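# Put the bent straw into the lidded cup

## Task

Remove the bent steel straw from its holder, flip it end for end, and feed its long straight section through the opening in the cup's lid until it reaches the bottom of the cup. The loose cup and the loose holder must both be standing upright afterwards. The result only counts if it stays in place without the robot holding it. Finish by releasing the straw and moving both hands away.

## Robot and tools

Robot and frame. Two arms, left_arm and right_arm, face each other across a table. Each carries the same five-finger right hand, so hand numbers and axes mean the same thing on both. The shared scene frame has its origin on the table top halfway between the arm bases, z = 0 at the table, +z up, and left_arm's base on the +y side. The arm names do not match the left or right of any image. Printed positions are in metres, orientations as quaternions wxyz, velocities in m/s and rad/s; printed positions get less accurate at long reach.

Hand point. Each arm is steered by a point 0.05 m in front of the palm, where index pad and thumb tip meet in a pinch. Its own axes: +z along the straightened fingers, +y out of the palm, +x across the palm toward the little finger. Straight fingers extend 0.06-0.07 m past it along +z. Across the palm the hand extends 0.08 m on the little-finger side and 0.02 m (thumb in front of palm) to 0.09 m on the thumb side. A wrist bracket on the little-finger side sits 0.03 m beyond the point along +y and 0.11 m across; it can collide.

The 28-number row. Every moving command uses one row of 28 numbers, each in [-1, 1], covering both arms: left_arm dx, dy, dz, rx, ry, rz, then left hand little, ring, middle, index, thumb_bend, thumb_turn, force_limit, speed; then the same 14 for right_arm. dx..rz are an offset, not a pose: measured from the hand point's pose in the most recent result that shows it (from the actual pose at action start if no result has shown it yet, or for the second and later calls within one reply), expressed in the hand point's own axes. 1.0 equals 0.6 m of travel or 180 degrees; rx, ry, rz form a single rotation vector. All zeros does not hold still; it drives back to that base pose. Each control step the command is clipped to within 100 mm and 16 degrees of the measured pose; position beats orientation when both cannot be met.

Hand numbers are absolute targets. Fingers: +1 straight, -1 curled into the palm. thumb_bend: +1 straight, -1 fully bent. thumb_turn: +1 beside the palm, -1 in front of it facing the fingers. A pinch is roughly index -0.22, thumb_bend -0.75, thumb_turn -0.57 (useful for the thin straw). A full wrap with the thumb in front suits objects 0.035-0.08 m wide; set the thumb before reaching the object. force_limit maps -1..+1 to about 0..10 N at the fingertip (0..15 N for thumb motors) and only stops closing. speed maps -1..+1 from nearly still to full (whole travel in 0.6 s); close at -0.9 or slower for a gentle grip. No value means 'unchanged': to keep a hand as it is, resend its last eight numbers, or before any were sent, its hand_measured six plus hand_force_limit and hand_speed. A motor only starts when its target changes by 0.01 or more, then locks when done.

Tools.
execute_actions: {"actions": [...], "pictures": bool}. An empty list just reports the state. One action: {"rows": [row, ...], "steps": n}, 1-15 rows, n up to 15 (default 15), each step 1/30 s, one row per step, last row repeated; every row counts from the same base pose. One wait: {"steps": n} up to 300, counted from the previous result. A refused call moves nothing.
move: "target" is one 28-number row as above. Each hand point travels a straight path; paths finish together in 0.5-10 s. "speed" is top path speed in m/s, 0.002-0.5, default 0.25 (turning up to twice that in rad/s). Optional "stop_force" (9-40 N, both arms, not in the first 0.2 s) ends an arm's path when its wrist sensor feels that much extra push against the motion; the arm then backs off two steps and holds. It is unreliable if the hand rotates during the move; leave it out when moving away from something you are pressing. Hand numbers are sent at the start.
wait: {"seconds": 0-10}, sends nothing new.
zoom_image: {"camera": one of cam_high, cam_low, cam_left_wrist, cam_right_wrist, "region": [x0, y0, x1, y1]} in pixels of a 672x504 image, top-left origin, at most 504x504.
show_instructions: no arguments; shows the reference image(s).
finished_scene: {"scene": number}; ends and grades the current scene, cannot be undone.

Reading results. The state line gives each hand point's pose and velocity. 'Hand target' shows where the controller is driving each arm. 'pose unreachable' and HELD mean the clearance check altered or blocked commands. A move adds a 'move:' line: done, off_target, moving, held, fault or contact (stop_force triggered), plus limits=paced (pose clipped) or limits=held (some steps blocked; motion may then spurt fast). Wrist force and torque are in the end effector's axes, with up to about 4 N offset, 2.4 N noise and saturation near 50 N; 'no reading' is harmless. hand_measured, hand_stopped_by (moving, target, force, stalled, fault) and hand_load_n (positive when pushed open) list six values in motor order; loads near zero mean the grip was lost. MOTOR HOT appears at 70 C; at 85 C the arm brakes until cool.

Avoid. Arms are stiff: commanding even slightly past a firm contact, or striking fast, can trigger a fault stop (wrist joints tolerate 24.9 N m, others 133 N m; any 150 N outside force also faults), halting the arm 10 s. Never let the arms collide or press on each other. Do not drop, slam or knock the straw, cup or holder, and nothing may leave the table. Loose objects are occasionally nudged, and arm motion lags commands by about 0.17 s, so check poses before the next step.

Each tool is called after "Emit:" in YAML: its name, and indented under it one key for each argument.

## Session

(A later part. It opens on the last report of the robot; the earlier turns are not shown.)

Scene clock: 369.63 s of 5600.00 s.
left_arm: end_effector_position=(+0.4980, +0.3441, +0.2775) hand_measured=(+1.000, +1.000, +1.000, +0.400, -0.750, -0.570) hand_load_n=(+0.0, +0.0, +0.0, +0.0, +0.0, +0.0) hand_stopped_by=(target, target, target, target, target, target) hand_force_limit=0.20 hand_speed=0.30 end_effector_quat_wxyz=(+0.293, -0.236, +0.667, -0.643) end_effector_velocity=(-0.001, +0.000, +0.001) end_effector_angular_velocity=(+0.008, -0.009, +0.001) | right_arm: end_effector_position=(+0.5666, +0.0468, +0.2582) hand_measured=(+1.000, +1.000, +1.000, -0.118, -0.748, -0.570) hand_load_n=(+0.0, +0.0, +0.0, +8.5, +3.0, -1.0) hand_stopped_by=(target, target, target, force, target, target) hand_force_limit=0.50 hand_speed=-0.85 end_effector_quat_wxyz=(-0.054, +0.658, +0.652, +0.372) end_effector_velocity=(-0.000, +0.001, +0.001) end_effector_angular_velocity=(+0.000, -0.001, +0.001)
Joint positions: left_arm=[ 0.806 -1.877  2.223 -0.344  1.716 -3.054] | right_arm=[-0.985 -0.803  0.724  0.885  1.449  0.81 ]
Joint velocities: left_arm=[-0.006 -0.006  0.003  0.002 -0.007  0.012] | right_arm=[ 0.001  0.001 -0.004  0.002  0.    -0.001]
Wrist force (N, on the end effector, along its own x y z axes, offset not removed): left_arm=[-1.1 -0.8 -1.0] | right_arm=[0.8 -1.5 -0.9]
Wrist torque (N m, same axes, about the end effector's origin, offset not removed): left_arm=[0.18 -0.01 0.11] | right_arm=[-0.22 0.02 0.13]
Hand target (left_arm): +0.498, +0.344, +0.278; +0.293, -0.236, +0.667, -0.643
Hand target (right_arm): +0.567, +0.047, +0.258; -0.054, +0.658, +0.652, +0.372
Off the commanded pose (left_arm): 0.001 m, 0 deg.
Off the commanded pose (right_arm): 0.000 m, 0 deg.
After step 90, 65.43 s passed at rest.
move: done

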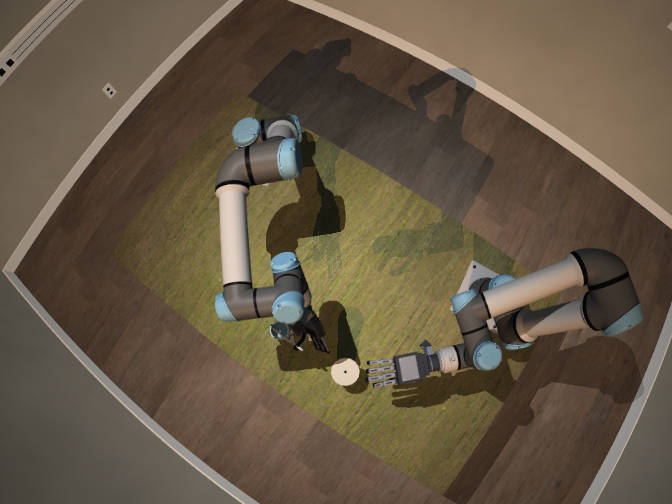

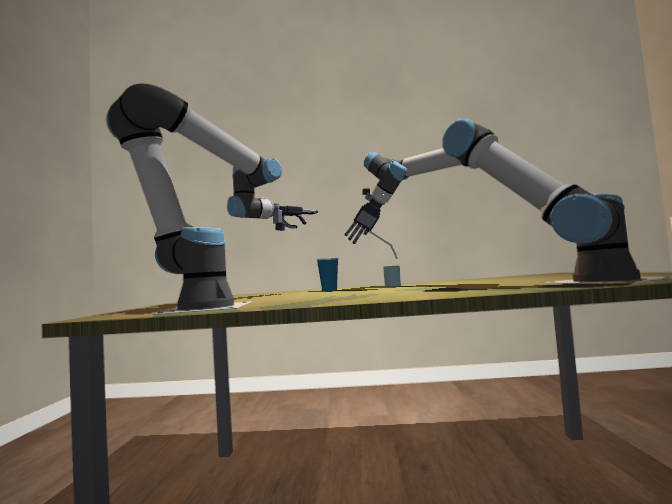

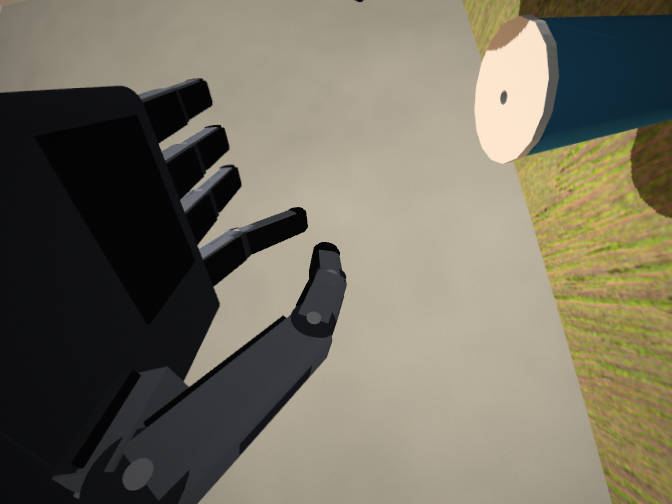

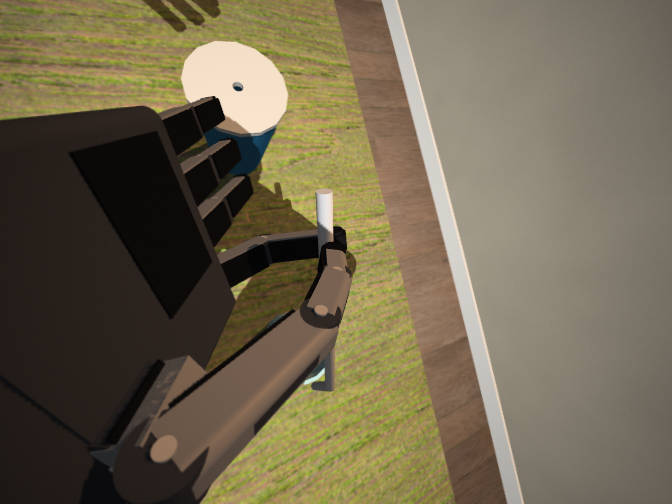

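Emit:
move:
  target: [0.4423,0.0735,0.2388,0.018,0.016,0.472,1,1,1,0.4,-0.75,-0.57,0.2,0.3,-0.009,0.0739,-0.1077,-0.1575,0.0989,0.2495,1,1,1,-0.45,-0.75,-0.57,0.5,-0.85]
  speed: 0.35

Scene clock: 400.10 s of 5600.00 s.
left_arm: end_effector_position=(+0.4099, +0.0608, +0.2104) hand_measured=(+1.000, +1.000, +1.000, +0.400, -0.750, -0.570) hand_load_n=(+0.0, +0.0, +0.0, +0.0, +0.0, +0.0) hand_stopped_by=(target, target, target, target, target, target) hand_force_limit=0.20 hand_speed=0.30 end_effector_quat_wxyz=(+0.641, +0.299, +0.641, -0.299) end_effector_velocity=(-0.001, -0.002, -0.000) end_effector_angular_velocity=(+0.005, -0.009, -0.001) | right_arm: end_effector_position=(+0.5800, +0.0001, +0.3200) hand_measured=(+1.000, +1.000, +1.000, -0.118, -0.748, -0.570) hand_load_n=(+0.0, +0.0, +0.0, +8.5, +3.0, -1.0) hand_stopped_by=(target, target, target, force, target, target) hand_force_limit=0.50 hand_speed=-0.85 end_effector_quat_wxyz=(-0.129, +0.784, +0.231, +0.561) end_effector_velocity=(-0.000, +0.000, +0.001) end_effector_angular_velocity=(+0.003, -0.000, -0.004)
Joint positions: left_arm=[ 0.021 -1.352  2.215 -0.863  1.    -1.572] | right_arm=[-0.923 -0.999  0.991  0.365  1.853  1.614]
Joint velocities: left_arm=[-0.001  0.006 -0.003 -0.006 -0.     0.012] | right_arm=[ 0.001  0.001 -0.003  0.     0.004  0.004]
Wrist force (N, on the end effector, along its own x y z axes, offset not removed): left_arm=[1.0 -0.7 -1.3] | right_arm=[0.1 -2.2 -1.1]
Wrist torque (N m, same axes, about the end effector's origin, offset not removed): left_arm=[0.21 -0.37 0.24] | right_arm=[-0.20 0.08 -0.01]
Hand target (left_arm): +0.410, +0.061, +0.210; +0.641, +0.299, +0.641, -0.299
Hand target (right_arm): +0.580, +0.000, +0.320; -0.129, +0.784, +0.231, +0.561
Off the commanded pose (left_arm): 0.001 m, 0 deg.
Off the commanded pose (right_arm): 0.000 m, 0 deg.
After step 90, 24.83 s passed at rest.
move: done

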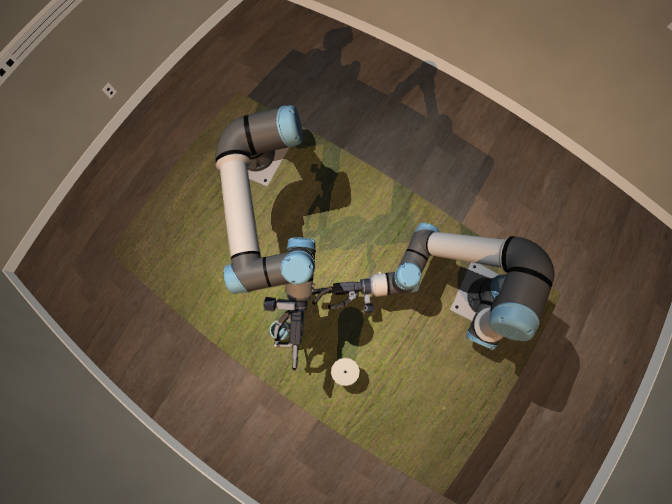

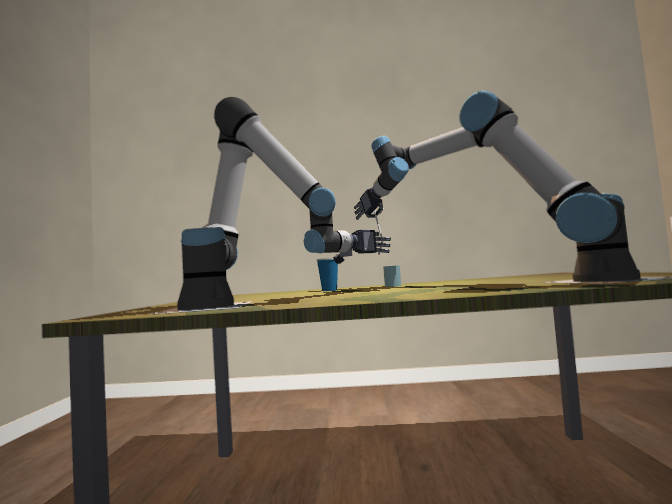

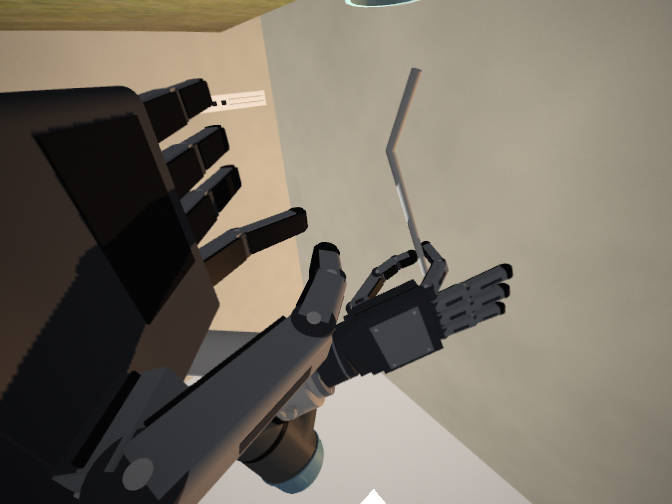

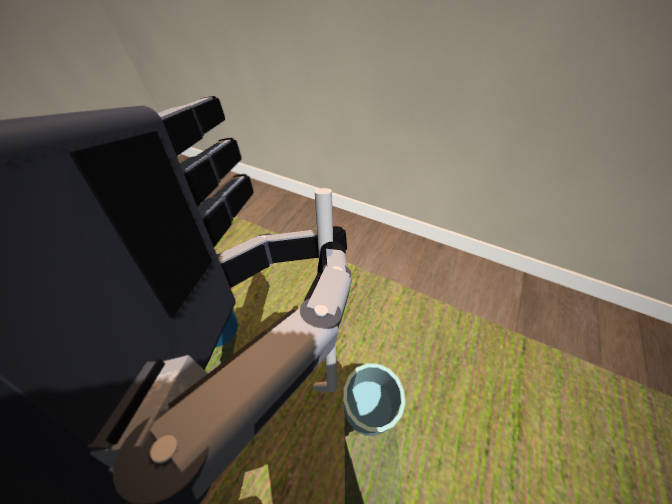

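Emit:
move:
  target: [-0.0117,0.0517,0.2433,0,0,0,1,1,1,0.4,-0.75,-0.57,0.2,0.3,0,0,0,0,0,0,1,1,1,-0.45,-0.75,-0.57,0.5,-0.85]
  speed: 0.2

Emit:
zoom_image:
  camera: "cam_right_wrist"
  region: [236, 300, 440, 504]

Scene clock: 408.80 s of 5600.00 s.
left_arm: end_effector_position=(+0.5272, -0.0312, +0.2175) hand_measured=(+1.000, +1.000, +1.000, +0.400, -0.750, -0.570) hand_load_n=(+0.0, +0.0, +0.0, +0.0, +0.0, +0.0) hand_stopped_by=(target, target, target, target, target, target) hand_force_limit=0.20 hand_speed=0.30 end_effector_quat_wxyz=(+0.641, +0.299, +0.641, -0.299) end_effector_velocity=(+0.001, -0.002, +0.000) end_effector_angular_velocity=(+0.000, -0.000, -0.001) | right_arm: end_effector_position=(+0.5800, +0.0002, +0.3200) hand_measured=(+1.000, +1.000, +1.000, -0.118, -0.748, -0.570) hand_load_n=(+0.0, +0.0, +0.0, +8.5, +3.0, -1.0) hand_stopped_by=(target, target, target, force, target, target) hand_force_limit=0.50 hand_speed=-0.85 end_effector_quat_wxyz=(-0.129, +0.784, +0.231, +0.561) end_effector_velocity=(-0.000, +0.001, +0.000) end_effector_angular_velocity=(+0.002, -0.001, +0.001)
Joint positions: left_arm=[ 0.241 -1.094  1.797 -0.703  1.22  -1.572] | right_arm=[-0.923 -0.999  0.991  0.365  1.853  1.614]
Joint velocities: left_arm=[ 0.     0.003 -0.006  0.003  0.001  0.   ] | right_arm=[ 0.001  0.    -0.001 -0.001 -0.     0.001]
Wrist force (N, on the end effector, along its own x y z axes, offset not removed): left_arm=[0.8 0.1 -3.6] | right_arm=[-2.2 -0.7 -0.6]
Wrist torque (N m, same axes, about the end effector's origin, offset not removed): left_arm=[0.48 -0.14 0.07] | right_arm=[-0.11 0.43 -0.08]
Hand target (left_arm): +0.527, -0.031, +0.217; +0.641, +0.299, +0.641, -0.299
Hand target (right_arm): +0.580, +0.000, +0.320; -0.129, +0.784, +0.231, +0.561
Off the commanded pose (left_arm): 0.000 m, 0 deg.
Off the commanded pose (right_arm): 0.000 m, 0 deg.
After step 90, 4.40 s passed at rest.
move: done

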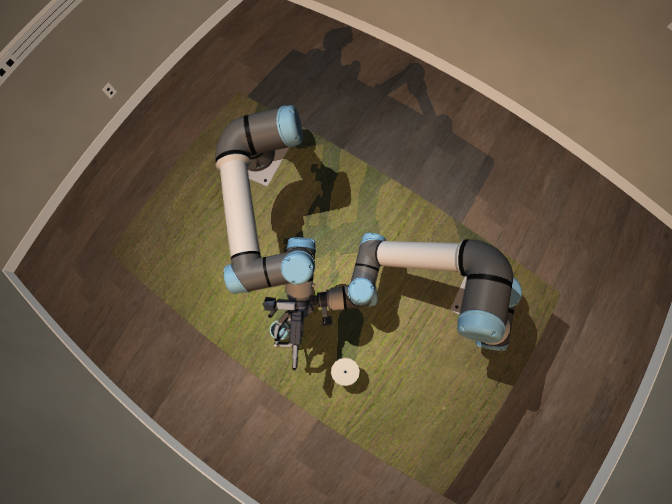

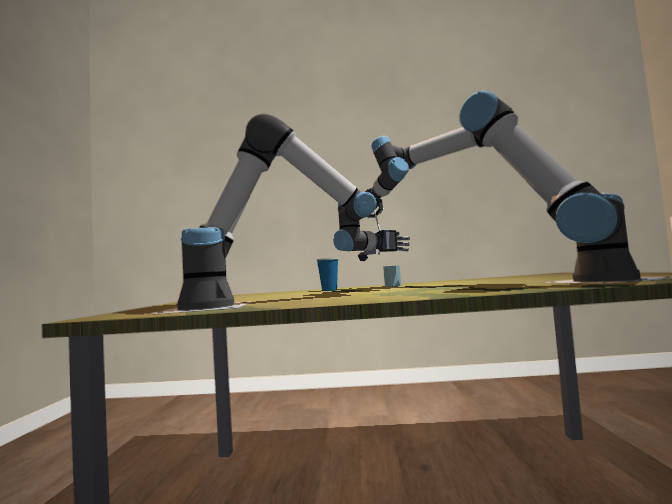

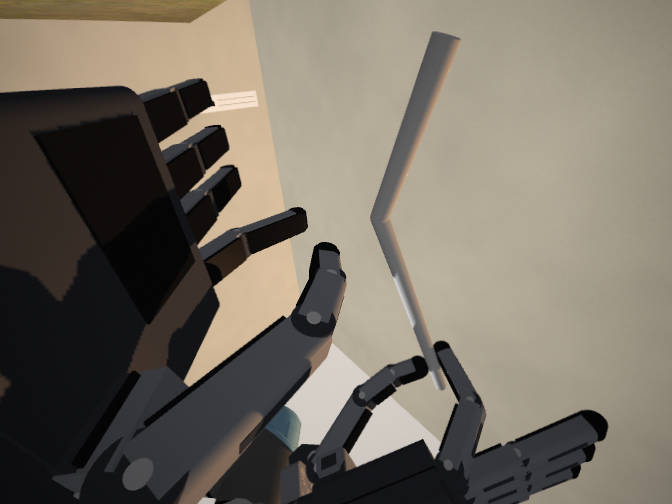

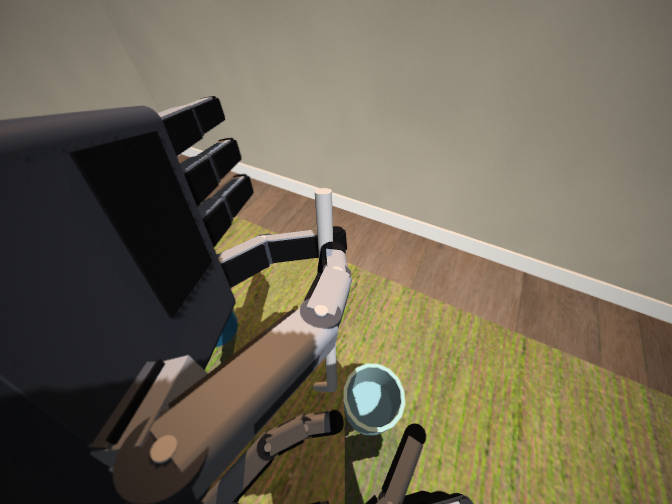

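Region (236, 300, 440, 504) of cam_right_wrist's 672x504 image, scaled by 2.471, with more detail than that image has.

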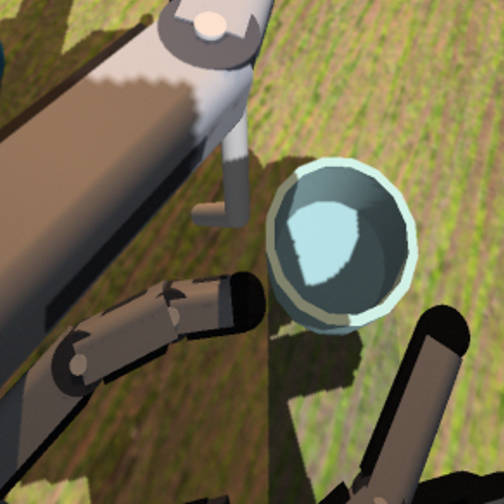

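Emit:
move:
  target: [0.015,0.0517,-0.0267,0,0,0,1,1,1,0.4,-0.75,-0.57,0.2,0.3,0,0,0,0,0,0,1,1,1,-0.45,-0.75,-0.57,0.5,-0.85]
  speed: 0.04

Emit:
zoom_image:
  camera: "cam_right_wrist"
  region: [256, 310, 416, 470]

Scene clock: 420.03 s of 5600.00 s.
left_arm: end_effector_position=(+0.5406, +0.0008, +0.2085) hand_measured=(+1.000, +1.000, +1.000, +0.400, -0.750, -0.570) hand_load_n=(+0.0, +0.0, +0.0, +0.0, +0.0, +0.0) hand_stopped_by=(target, target, target, target, target, target) hand_force_limit=0.20 hand_speed=0.30 end_effector_quat_wxyz=(+0.641, +0.299, +0.641, -0.299) end_effector_velocity=(+0.002, +0.002, +0.000) end_effector_angular_velocity=(-0.001, -0.001, +0.002) | right_arm: end_effector_position=(+0.5800, +0.0001, +0.3200) hand_measured=(+1.000, +1.000, +1.000, -0.118, -0.748, -0.570) hand_load_n=(+0.0, +0.0, +0.0, +8.5, +3.0, -1.0) hand_stopped_by=(target, target, target, force, target, target) hand_force_limit=0.50 hand_speed=-0.85 end_effector_quat_wxyz=(-0.129, +0.784, +0.231, +0.561) end_effector_velocity=(-0.000, +0.000, -0.000) end_effector_angular_velocity=(-0.000, -0.000, -0.000)
Joint positions: left_arm=[ 0.291 -1.113  1.859 -0.745  1.27  -1.572] | right_arm=[-0.923 -0.999  0.991  0.365  1.853  1.614]
Joint velocities: left_arm=[ 0.005 -0.001  0.002 -0.002  0.003  0.   ] | right_arm=[ 0.     0.     0.001 -0.001  0.001  0.   ]
Wrist force (N, on the end effector, along its own x y z axes, offset not removed): left_arm=[1.5 1.2 -1.0] | right_arm=[0.8 0.7 -0.9]
Wrist torque (N m, same axes, about the end effector's origin, offset not removed): left_arm=[0.38 -0.40 0.29] | right_arm=[0.10 0.00 0.27]
Hand target (left_arm): +0.541, +0.001, +0.208; +0.641, +0.299, +0.641, -0.299
Hand target (right_arm): +0.580, +0.000, +0.320; -0.129, +0.784, +0.231, +0.561
Off the commanded pose (left_arm): 0.000 m, 0 deg.
Off the commanded pose (right_arm): 0.000 m, 0 deg.
After step 90, 7.00 s passed at rest.
move: done

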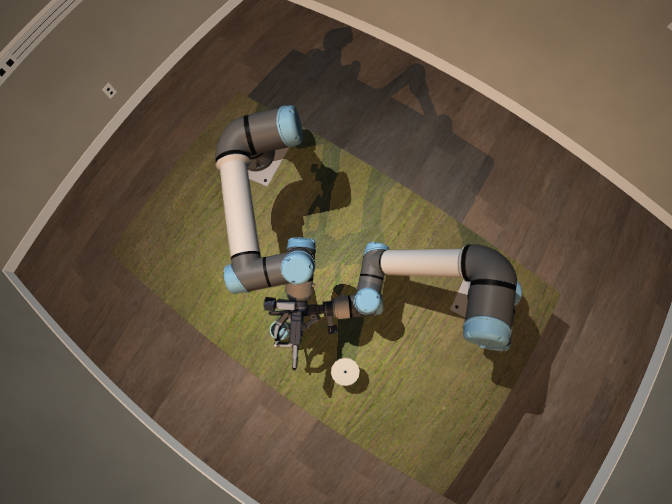

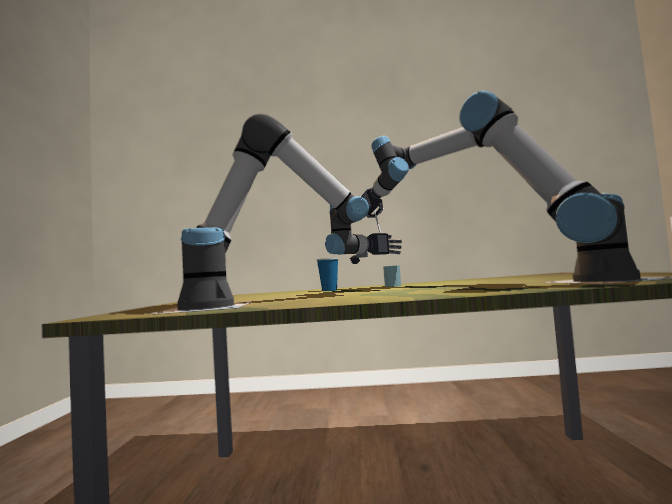

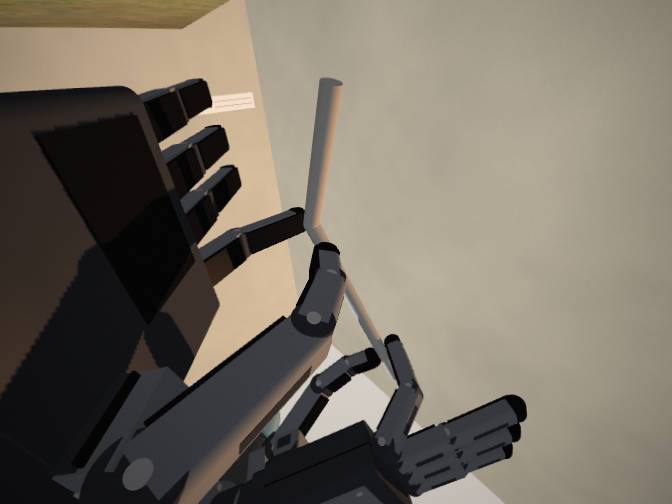

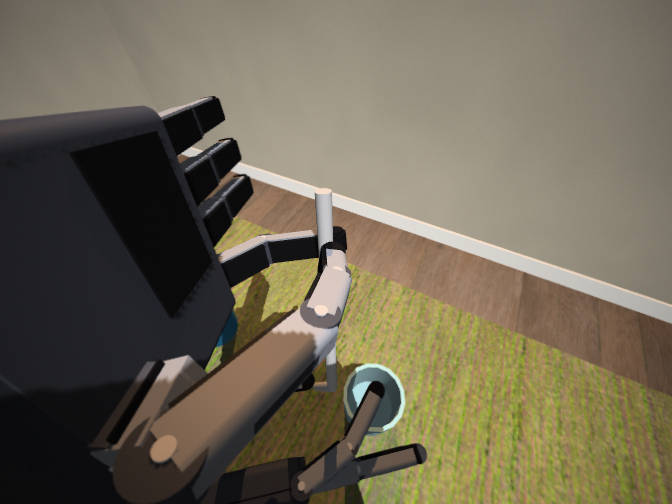

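Region (256, 310, 416, 470) of cam_right_wrist's 672x504 image, scaled by 3.150, with more detail than that image has.

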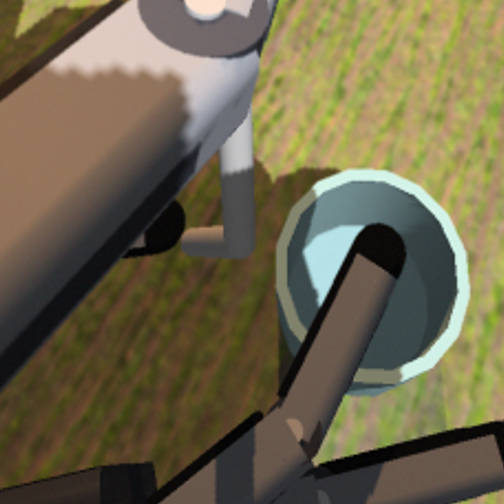

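Emit:
move:
  target: [-0.0083,0,0.0125,0,0,0,1,1,1,0.2,-0.75,-0.57,0.2,0.3,0,0,0,0,0,0,1,1,1,-0.45,-0.75,-0.57,0.5,-0.85]
  speed: 0.02

Emit:
zoom_image:
  camera: "cam_right_wrist"
  region: [256, 310, 416, 470]

Emit:
zoom_image:
  camera: "cam_left_wrist"
  region: [240, 160, 420, 340]

Scene clock: 425.80 s of 5600.00 s.
left_arm: end_effector_position=(+0.5453, -0.0048, +0.2134) hand_measured=(+1.000, +1.000, +1.000, +0.200, -0.750, -0.570) hand_load_n=(+0.0, +0.0, +0.0, +0.0, +0.0, +0.0) hand_stopped_by=(target, target, target, target, target, target) hand_force_limit=0.20 hand_speed=0.30 end_effector_quat_wxyz=(+0.641, +0.299, +0.641, -0.299) end_effector_velocity=(+0.002, -0.001, +0.001) end_effector_angular_velocity=(-0.001, +0.001, +0.001) | right_arm: end_effector_position=(+0.5800, +0.0002, +0.3201) hand_measured=(+1.000, +1.000, +1.000, -0.118, -0.748, -0.570) hand_load_n=(+0.0, +0.0, +0.0, +8.5, +3.0, -1.0) hand_stopped_by=(target, target, target, force, target, target) hand_force_limit=0.50 hand_speed=-0.85 end_effector_quat_wxyz=(-0.129, +0.784, +0.231, +0.561) end_effector_velocity=(+0.000, +0.000, +0.001) end_effector_angular_velocity=(+0.002, -0.000, -0.000)
Joint positions: left_arm=[ 0.295 -1.107  1.832 -0.725  1.274 -1.572] | right_arm=[-0.923 -0.999  0.991  0.365  1.853  1.614]
Joint velocities: left_arm=[ 0.002  0.002 -0.007  0.005  0.001 -0.001] | right_arm=[-0.001  0.    -0.001 -0.    -0.001  0.001]
Wrist force (N, on the end effector, along its own x y z axes, offset not removed): left_arm=[1.3 -0.2 -2.4] | right_arm=[1.8 -1.3 -2.4]
Wrist torque (N m, same axes, about the end effector's origin, offset not removed): left_arm=[0.47 -0.20 0.17] | right_arm=[-0.09 -0.11 0.26]
Hand target (left_arm): +0.545, -0.005, +0.213; +0.641, +0.299, +0.641, -0.299
Hand target (right_arm): +0.580, +0.000, +0.320; -0.129, +0.784, +0.231, +0.561
Off the commanded pose (left_arm): 0.000 m, 0 deg.
Off the commanded pose (right_arm): 0.000 m, 0 deg.
After step 90, 2.03 s passed at rest.
move: done

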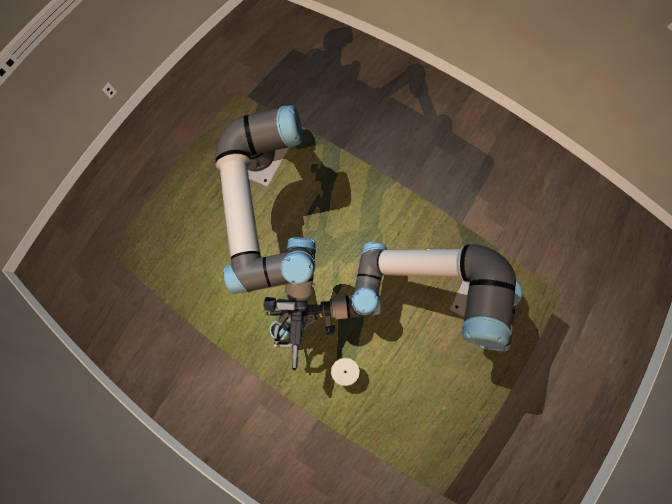

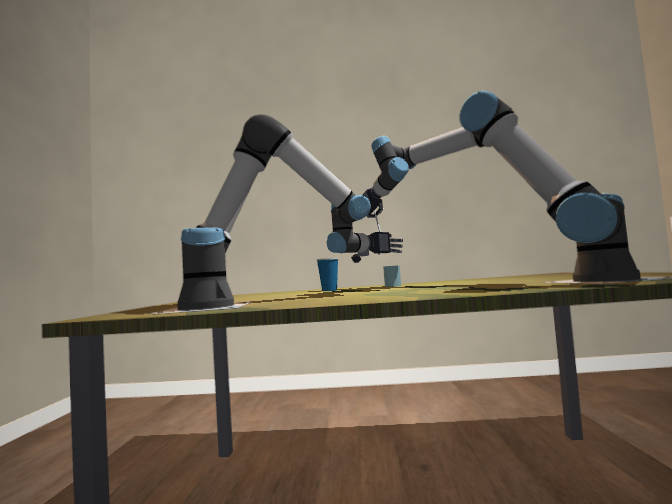

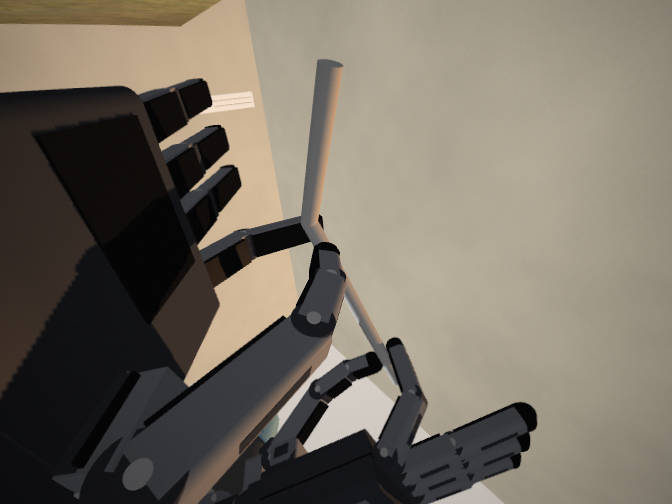

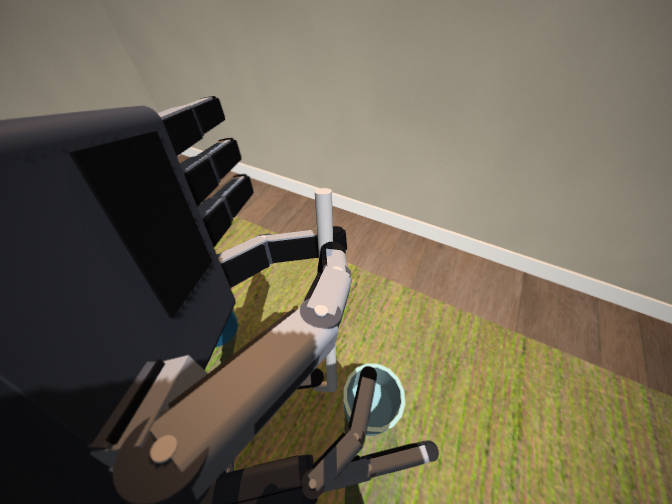

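Region (256, 310, 416, 470) of cam_right_wrist's 672x504 image, scaled by 3.150, with more detail than that image has.

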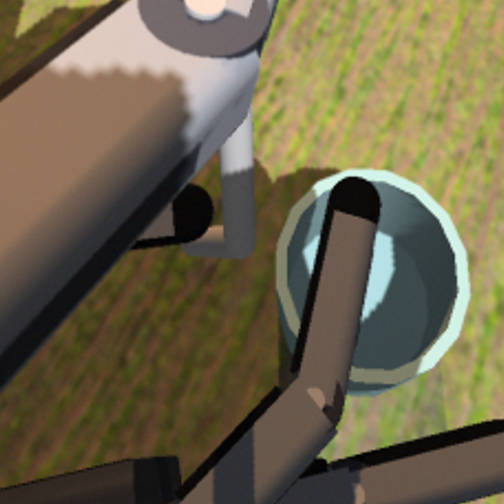

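Region (240, 160, 420, 340) of cam_left_wrist's 672x504 image, scaled by 2.800, with more detail than that image has.

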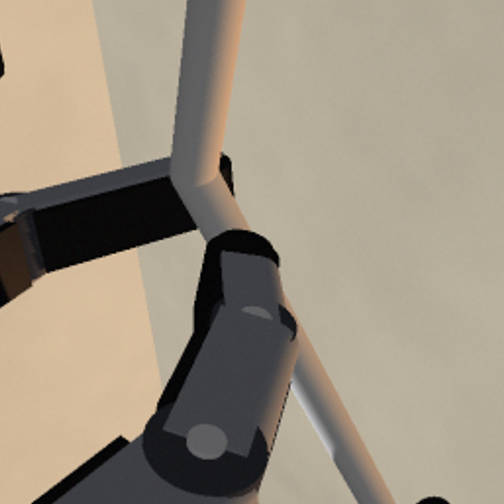

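Emit:
move:
  target: [0,0,0.0035,0,0,0,1,1,1,-0.45,-0.75,-0.57,0.4,-0.8,0,0,0,0,0,0,1,1,1,-0.45,-0.75,-0.57,0.5,-0.85]
  speed: 0.01

Emit:
zoom_image:
  camera: "cam_right_wrist"
  region: [256, 310, 416, 470]

Scene clock: 431.47 s of 5600.00 s.
left_arm: end_effector_position=(+0.5467, -0.0064, +0.2134) hand_measured=(+1.000, +1.000, +1.000, -0.108, -0.750, -0.570) hand_load_n=(+0.0, +0.0, +0.0, +7.5, +1.5, -0.5) hand_stopped_by=(target, target, target, force, target, target) hand_force_limit=0.40 hand_speed=-0.80 end_effector_quat_wxyz=(+0.641, +0.299, +0.641, -0.299) end_effector_velocity=(+0.000, +0.000, -0.000) end_effector_angular_velocity=(+0.001, -0.000, +0.000) | right_arm: end_effector_position=(+0.5800, +0.0001, +0.3200) hand_measured=(+1.000, +1.000, +1.000, -0.118, -0.748, -0.570) hand_load_n=(+0.0, +0.0, +0.0, +8.5, +3.0, -1.0) hand_stopped_by=(target, target, target, force, target, target) hand_force_limit=0.50 hand_speed=-0.85 end_effector_quat_wxyz=(-0.129, +0.784, +0.231, +0.561) end_effector_velocity=(-0.000, -0.000, -0.000) end_effector_angular_velocity=(-0.000, +0.000, -0.002)
Joint positions: left_arm=[ 0.296 -1.103  1.826 -0.722  1.275 -1.572] | right_arm=[-0.923 -0.999  0.991  0.365  1.853  1.614]
Joint velocities: left_arm=[0. 0. 0. 0. 0. 0.] | right_arm=[-0.    -0.     0.001 -0.     0.001  0.001]
Wrist force (N, on the end effector, along its own x y z axes, offset not removed): left_arm=[3.9 -0.9 -1.1] | right_arm=[-1.6 0.4 -2.5]
Wrist torque (N m, same axes, about the end effector's origin, offset not removed): left_arm=[0.19 -0.52 0.28] | right_arm=[0.19 0.44 0.00]
Hand target (left_arm): +0.547, -0.006, +0.213; +0.641, +0.299, +0.641, -0.299
Hand target (right_arm): +0.580, +0.000, +0.320; -0.129, +0.784, +0.231, +0.561
Off the commanded pose (left_arm): 0.000 m, 0 deg.
Off the commanded pose (right_arm): 0.000 m, 0 deg.
After step 90, 1.47 s passed at rest.
move: done

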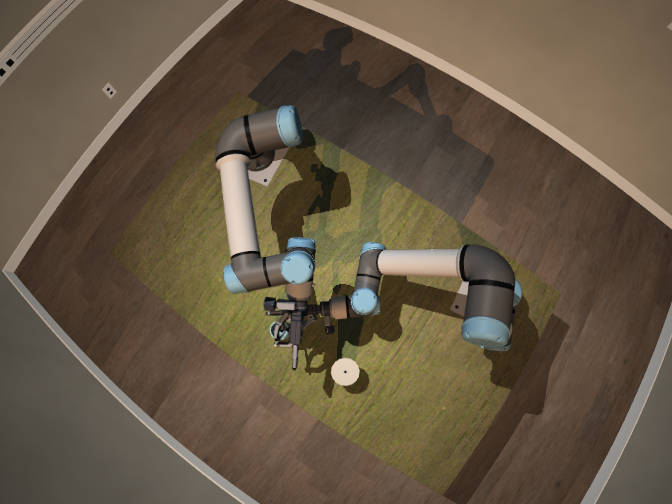

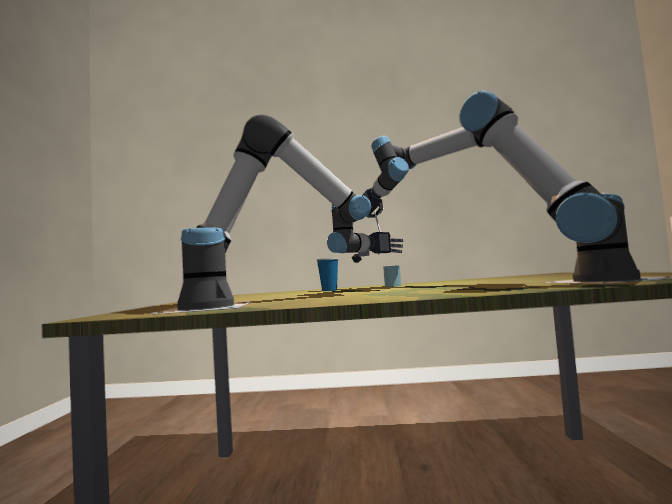

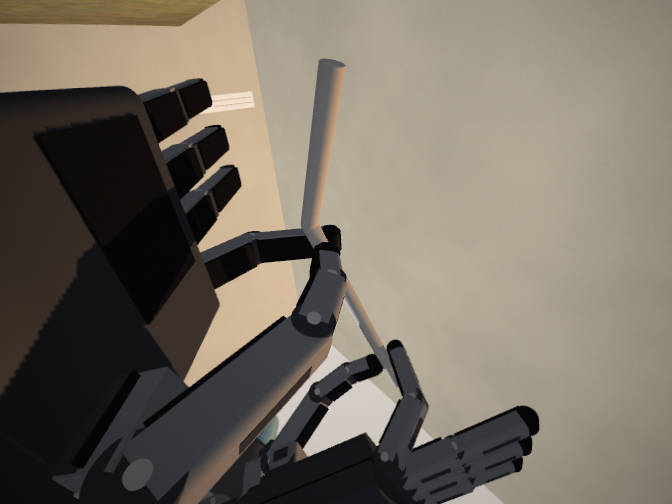

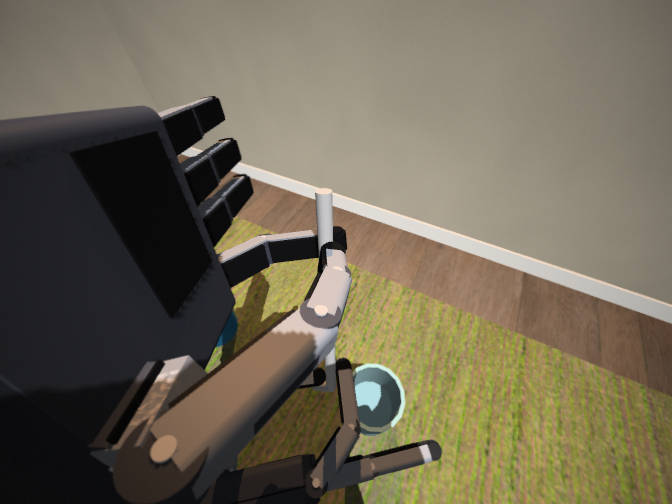

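Region (256, 310, 416, 470) of cam_right_wrist's 672x504 image, scaled by 3.150, with more detail than that image has.

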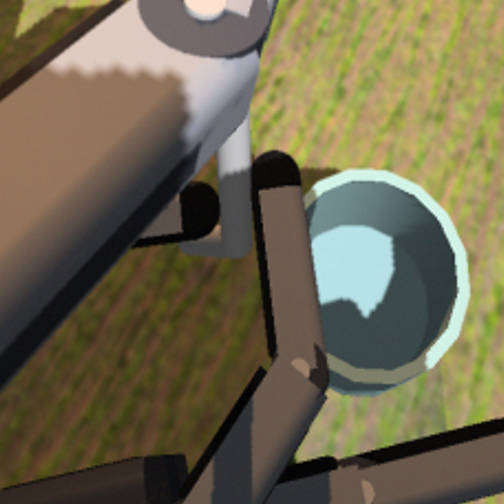

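Emit:
move:
  target: [0,0,0,0,0,0,1,1,1,-0.5,-0.75,-0.57,0.6,-0.85,0.033,0,-0.217,0,0,0,1,1,1,1,-0.75,-0.57,0.5,1]
  speed: 0.13

Scene clock: 462.97 s of 5600.00 s.
left_arm: end_effector_position=(+0.5467, -0.0064, +0.2134) hand_measured=(+1.000, +1.000, +1.000, -0.120, -0.750, -0.570) hand_load_n=(+0.0, +0.0, +0.0, +10.0, +0.5, -2.5) hand_stopped_by=(target, target, target, force, target, target) hand_force_limit=0.60 hand_speed=-0.85 end_effector_quat_wxyz=(+0.641, +0.299, +0.641, -0.299) end_effector_velocity=(+0.000, -0.000, +0.000) end_effector_angular_velocity=(-0.000, -0.001, +0.000) | right_arm: end_effector_position=(+0.4787, -0.0557, +0.3826) hand_measured=(+1.000, +1.000, +1.000, +1.000, -0.750, -0.570) hand_load_n=(+0.0, +0.0, +0.0, +0.0, +0.0, +0.0) hand_stopped_by=(target, target, target, target, target, target) hand_force_limit=0.50 hand_speed=1.00 end_effector_quat_wxyz=(-0.130, +0.784, +0.231, +0.561) end_effector_velocity=(-0.001, -0.001, +0.001) end_effector_angular_velocity=(-0.001, -0.001, +0.000)
Joint positions: left_arm=[ 0.296 -1.103  1.826 -0.722  1.275 -1.572] | right_arm=[-0.85  -1.255  1.207  0.414  1.921  1.642]
Joint velocities: left_arm=[ 0. -0. -0. -0.  0.  0.] | right_arm=[ 0.001 -0.003  0.002  0.001  0.001 -0.001]
Wrist force (N, on the end effector, along its own x y z axes, offset not removed): left_arm=[0.2 3.1 -3.2] | right_arm=[1.5 -1.1 -0.7]
Wrist torque (N m, same axes, about the end effector's origin, offset not removed): left_arm=[0.87 -0.02 0.14] | right_arm=[-0.23 -0.29 0.06]
Hand target (left_arm): +0.547, -0.006, +0.213; +0.641, +0.299, +0.641, -0.299
Hand target (right_arm): +0.479, -0.056, +0.383; -0.130, +0.784, +0.231, +0.561
Off the commanded pose (left_arm): 0.000 m, 0 deg.
Off the commanded pose (right_arm): 0.000 m, 0 deg.
After step 110, 26.37 s passed at rest.
move: done

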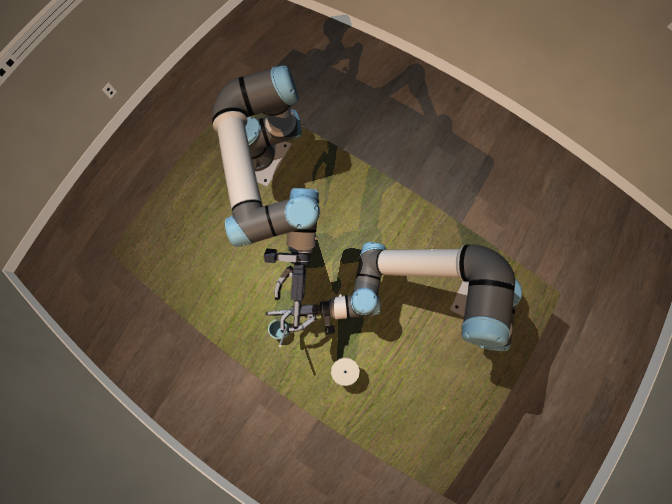

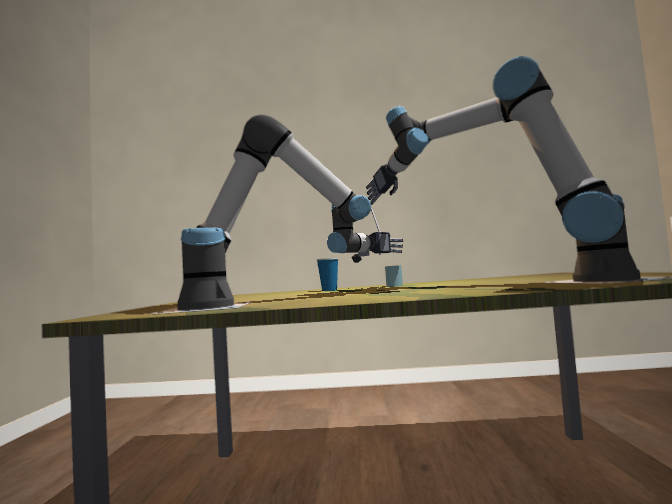

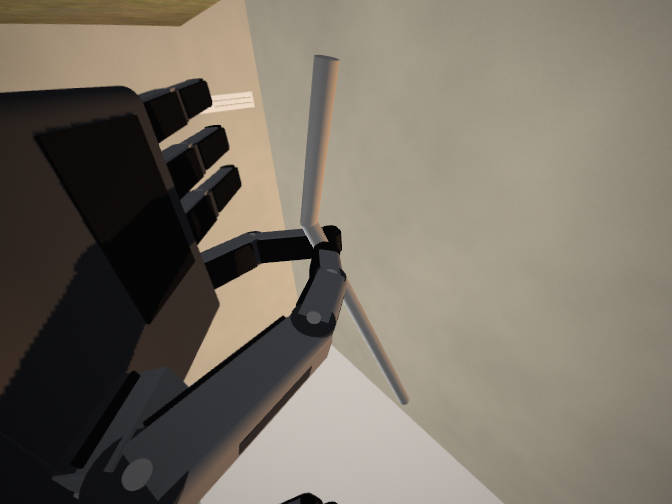

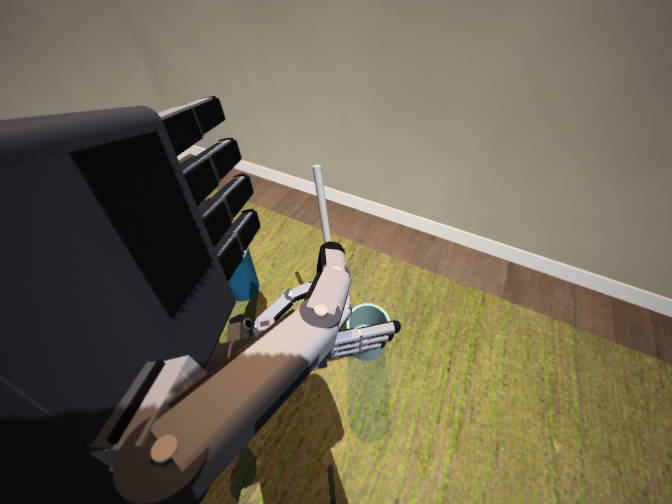

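Emit:
move:
  target: [-0.1443,0.2372,-0.261,0.0463,-0.0085,-0.8821,1,1,1,-0.5,-0.75,-0.57,0.6,-0.85,-0.3155,-0.2008,-0.012,0.2114,0.1568,-0.003,-0.9,-0.9,-0.9,-0.15,-0.75,-0.57,0.5,0.3]
  speed: 0.42

Scene clock: 492.37 s of 5600.00 s.
left_arm: end_effector_position=(+0.5551, +0.2047, +0.2999) hand_measured=(+1.000, +1.000, +1.000, -0.120, -0.750, -0.570) hand_load_n=(+0.0, +0.0, +0.0, +10.0, +0.5, -2.0) hand_stopped_by=(target, target, target, force, target, target) hand_force_limit=0.60 hand_speed=-0.85 end_effector_quat_wxyz=(+0.186, +0.545, -0.388, +0.719) end_effector_velocity=(-0.000, +0.001, -0.001) end_effector_angular_velocity=(-0.004, +0.007, -0.001) | right_arm: end_effector_position=(+0.3616, +0.0030, +0.2005) hand_measured=(-0.900, -0.900, -0.900, -0.150, -0.750, -0.570) hand_load_n=(+0.0, +0.0, +0.0, +0.0, +0.0, +0.0) hand_stopped_by=(target, target, target, target, target, target) hand_force_limit=0.50 hand_speed=0.30 end_effector_quat_wxyz=(-0.424, +0.541, +0.365, +0.628) end_effector_velocity=(-0.000, -0.001, -0.001) end_effector_angular_velocity=(+0.000, -0.001, +0.001)
Joint positions: left_arm=[ 0.863 -1.509  1.94  -0.539  1.84  -4.375] | right_arm=[-0.928 -1.347  2.159 -0.971  1.195  1.63 ]
Joint velocities: left_arm=[ 0.003  0.001  0.003 -0.002  0.003 -0.008] | right_arm=[-0.001  0.002  0.003 -0.005 -0.001 -0.   ]
Wrist force (N, on the end effector, along its own x y z axes, offset not removed): left_arm=[1.7 -0.6 -0.8] | right_arm=[1.0 -0.7 1.0]
Wrist torque (N m, same axes, about the end effector's origin, offset not removed): left_arm=[0.08 -0.28 0.34] | right_arm=[-0.21 -0.01 0.19]
Hand target (left_arm): +0.555, +0.205, +0.300; +0.186, +0.545, -0.388, +0.719
Hand target (right_arm): +0.362, +0.003, +0.200; -0.424, +0.541, +0.365, +0.628
Off the commanded pose (left_arm): 0.000 m, 0 deg.
Off the commanded pose (right_arm): 0.001 m, 0 deg.
After step 90, 22.50 s passed at rest.
move: done

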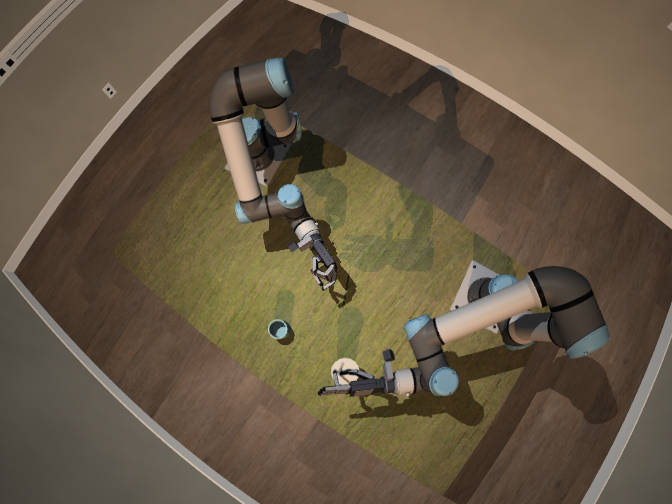

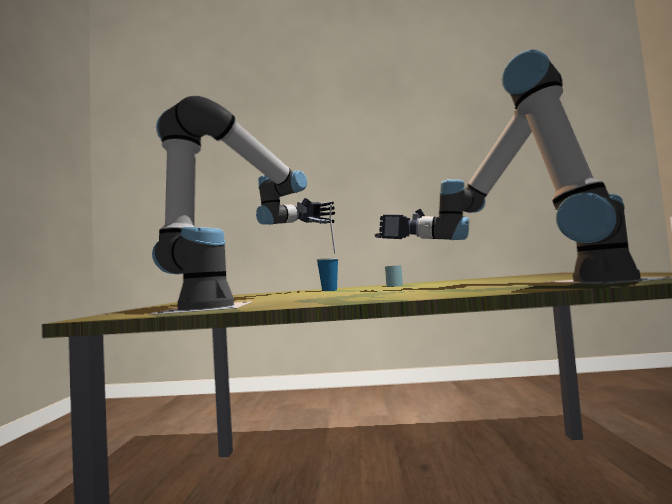

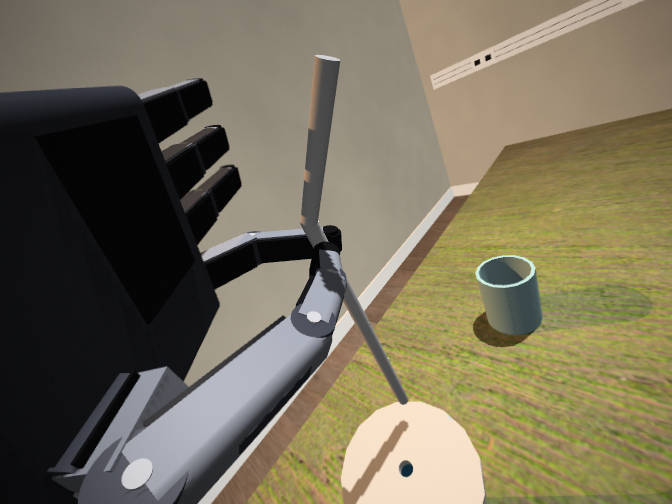

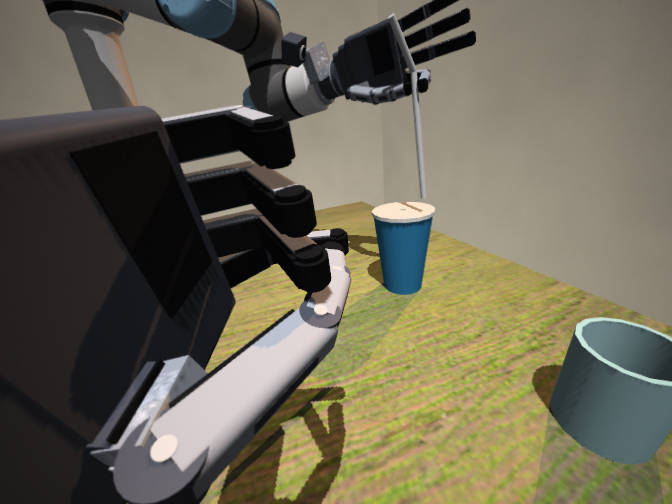

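Emit:
zoom_image:
  camera: "cam_right_wrist"
  region: [300, 50, 520, 310]

Emit:
zoom_image:
  camera: "cam_low"
  region: [270, 190, 390, 310]

Region (300, 50, 520, 310) of cam_right_wrist's 672x504 image, scaled by 1.938, with more detail than that image has; it fills the left 426 columns of this view, and the rest is white.

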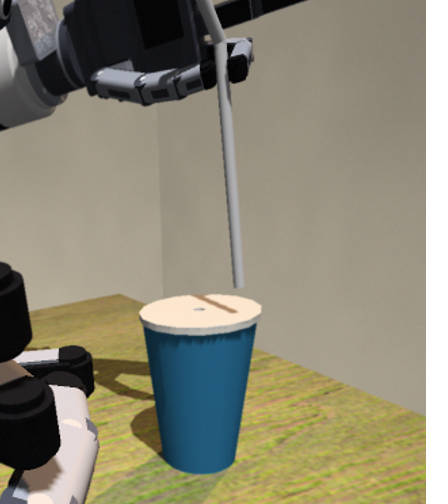

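Region (270, 190, 390, 310) of cam_low's 672x504 image, scaled by 4.200, with more detail than that image has.

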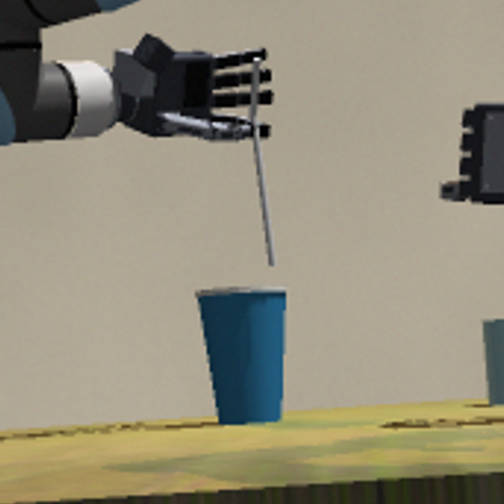

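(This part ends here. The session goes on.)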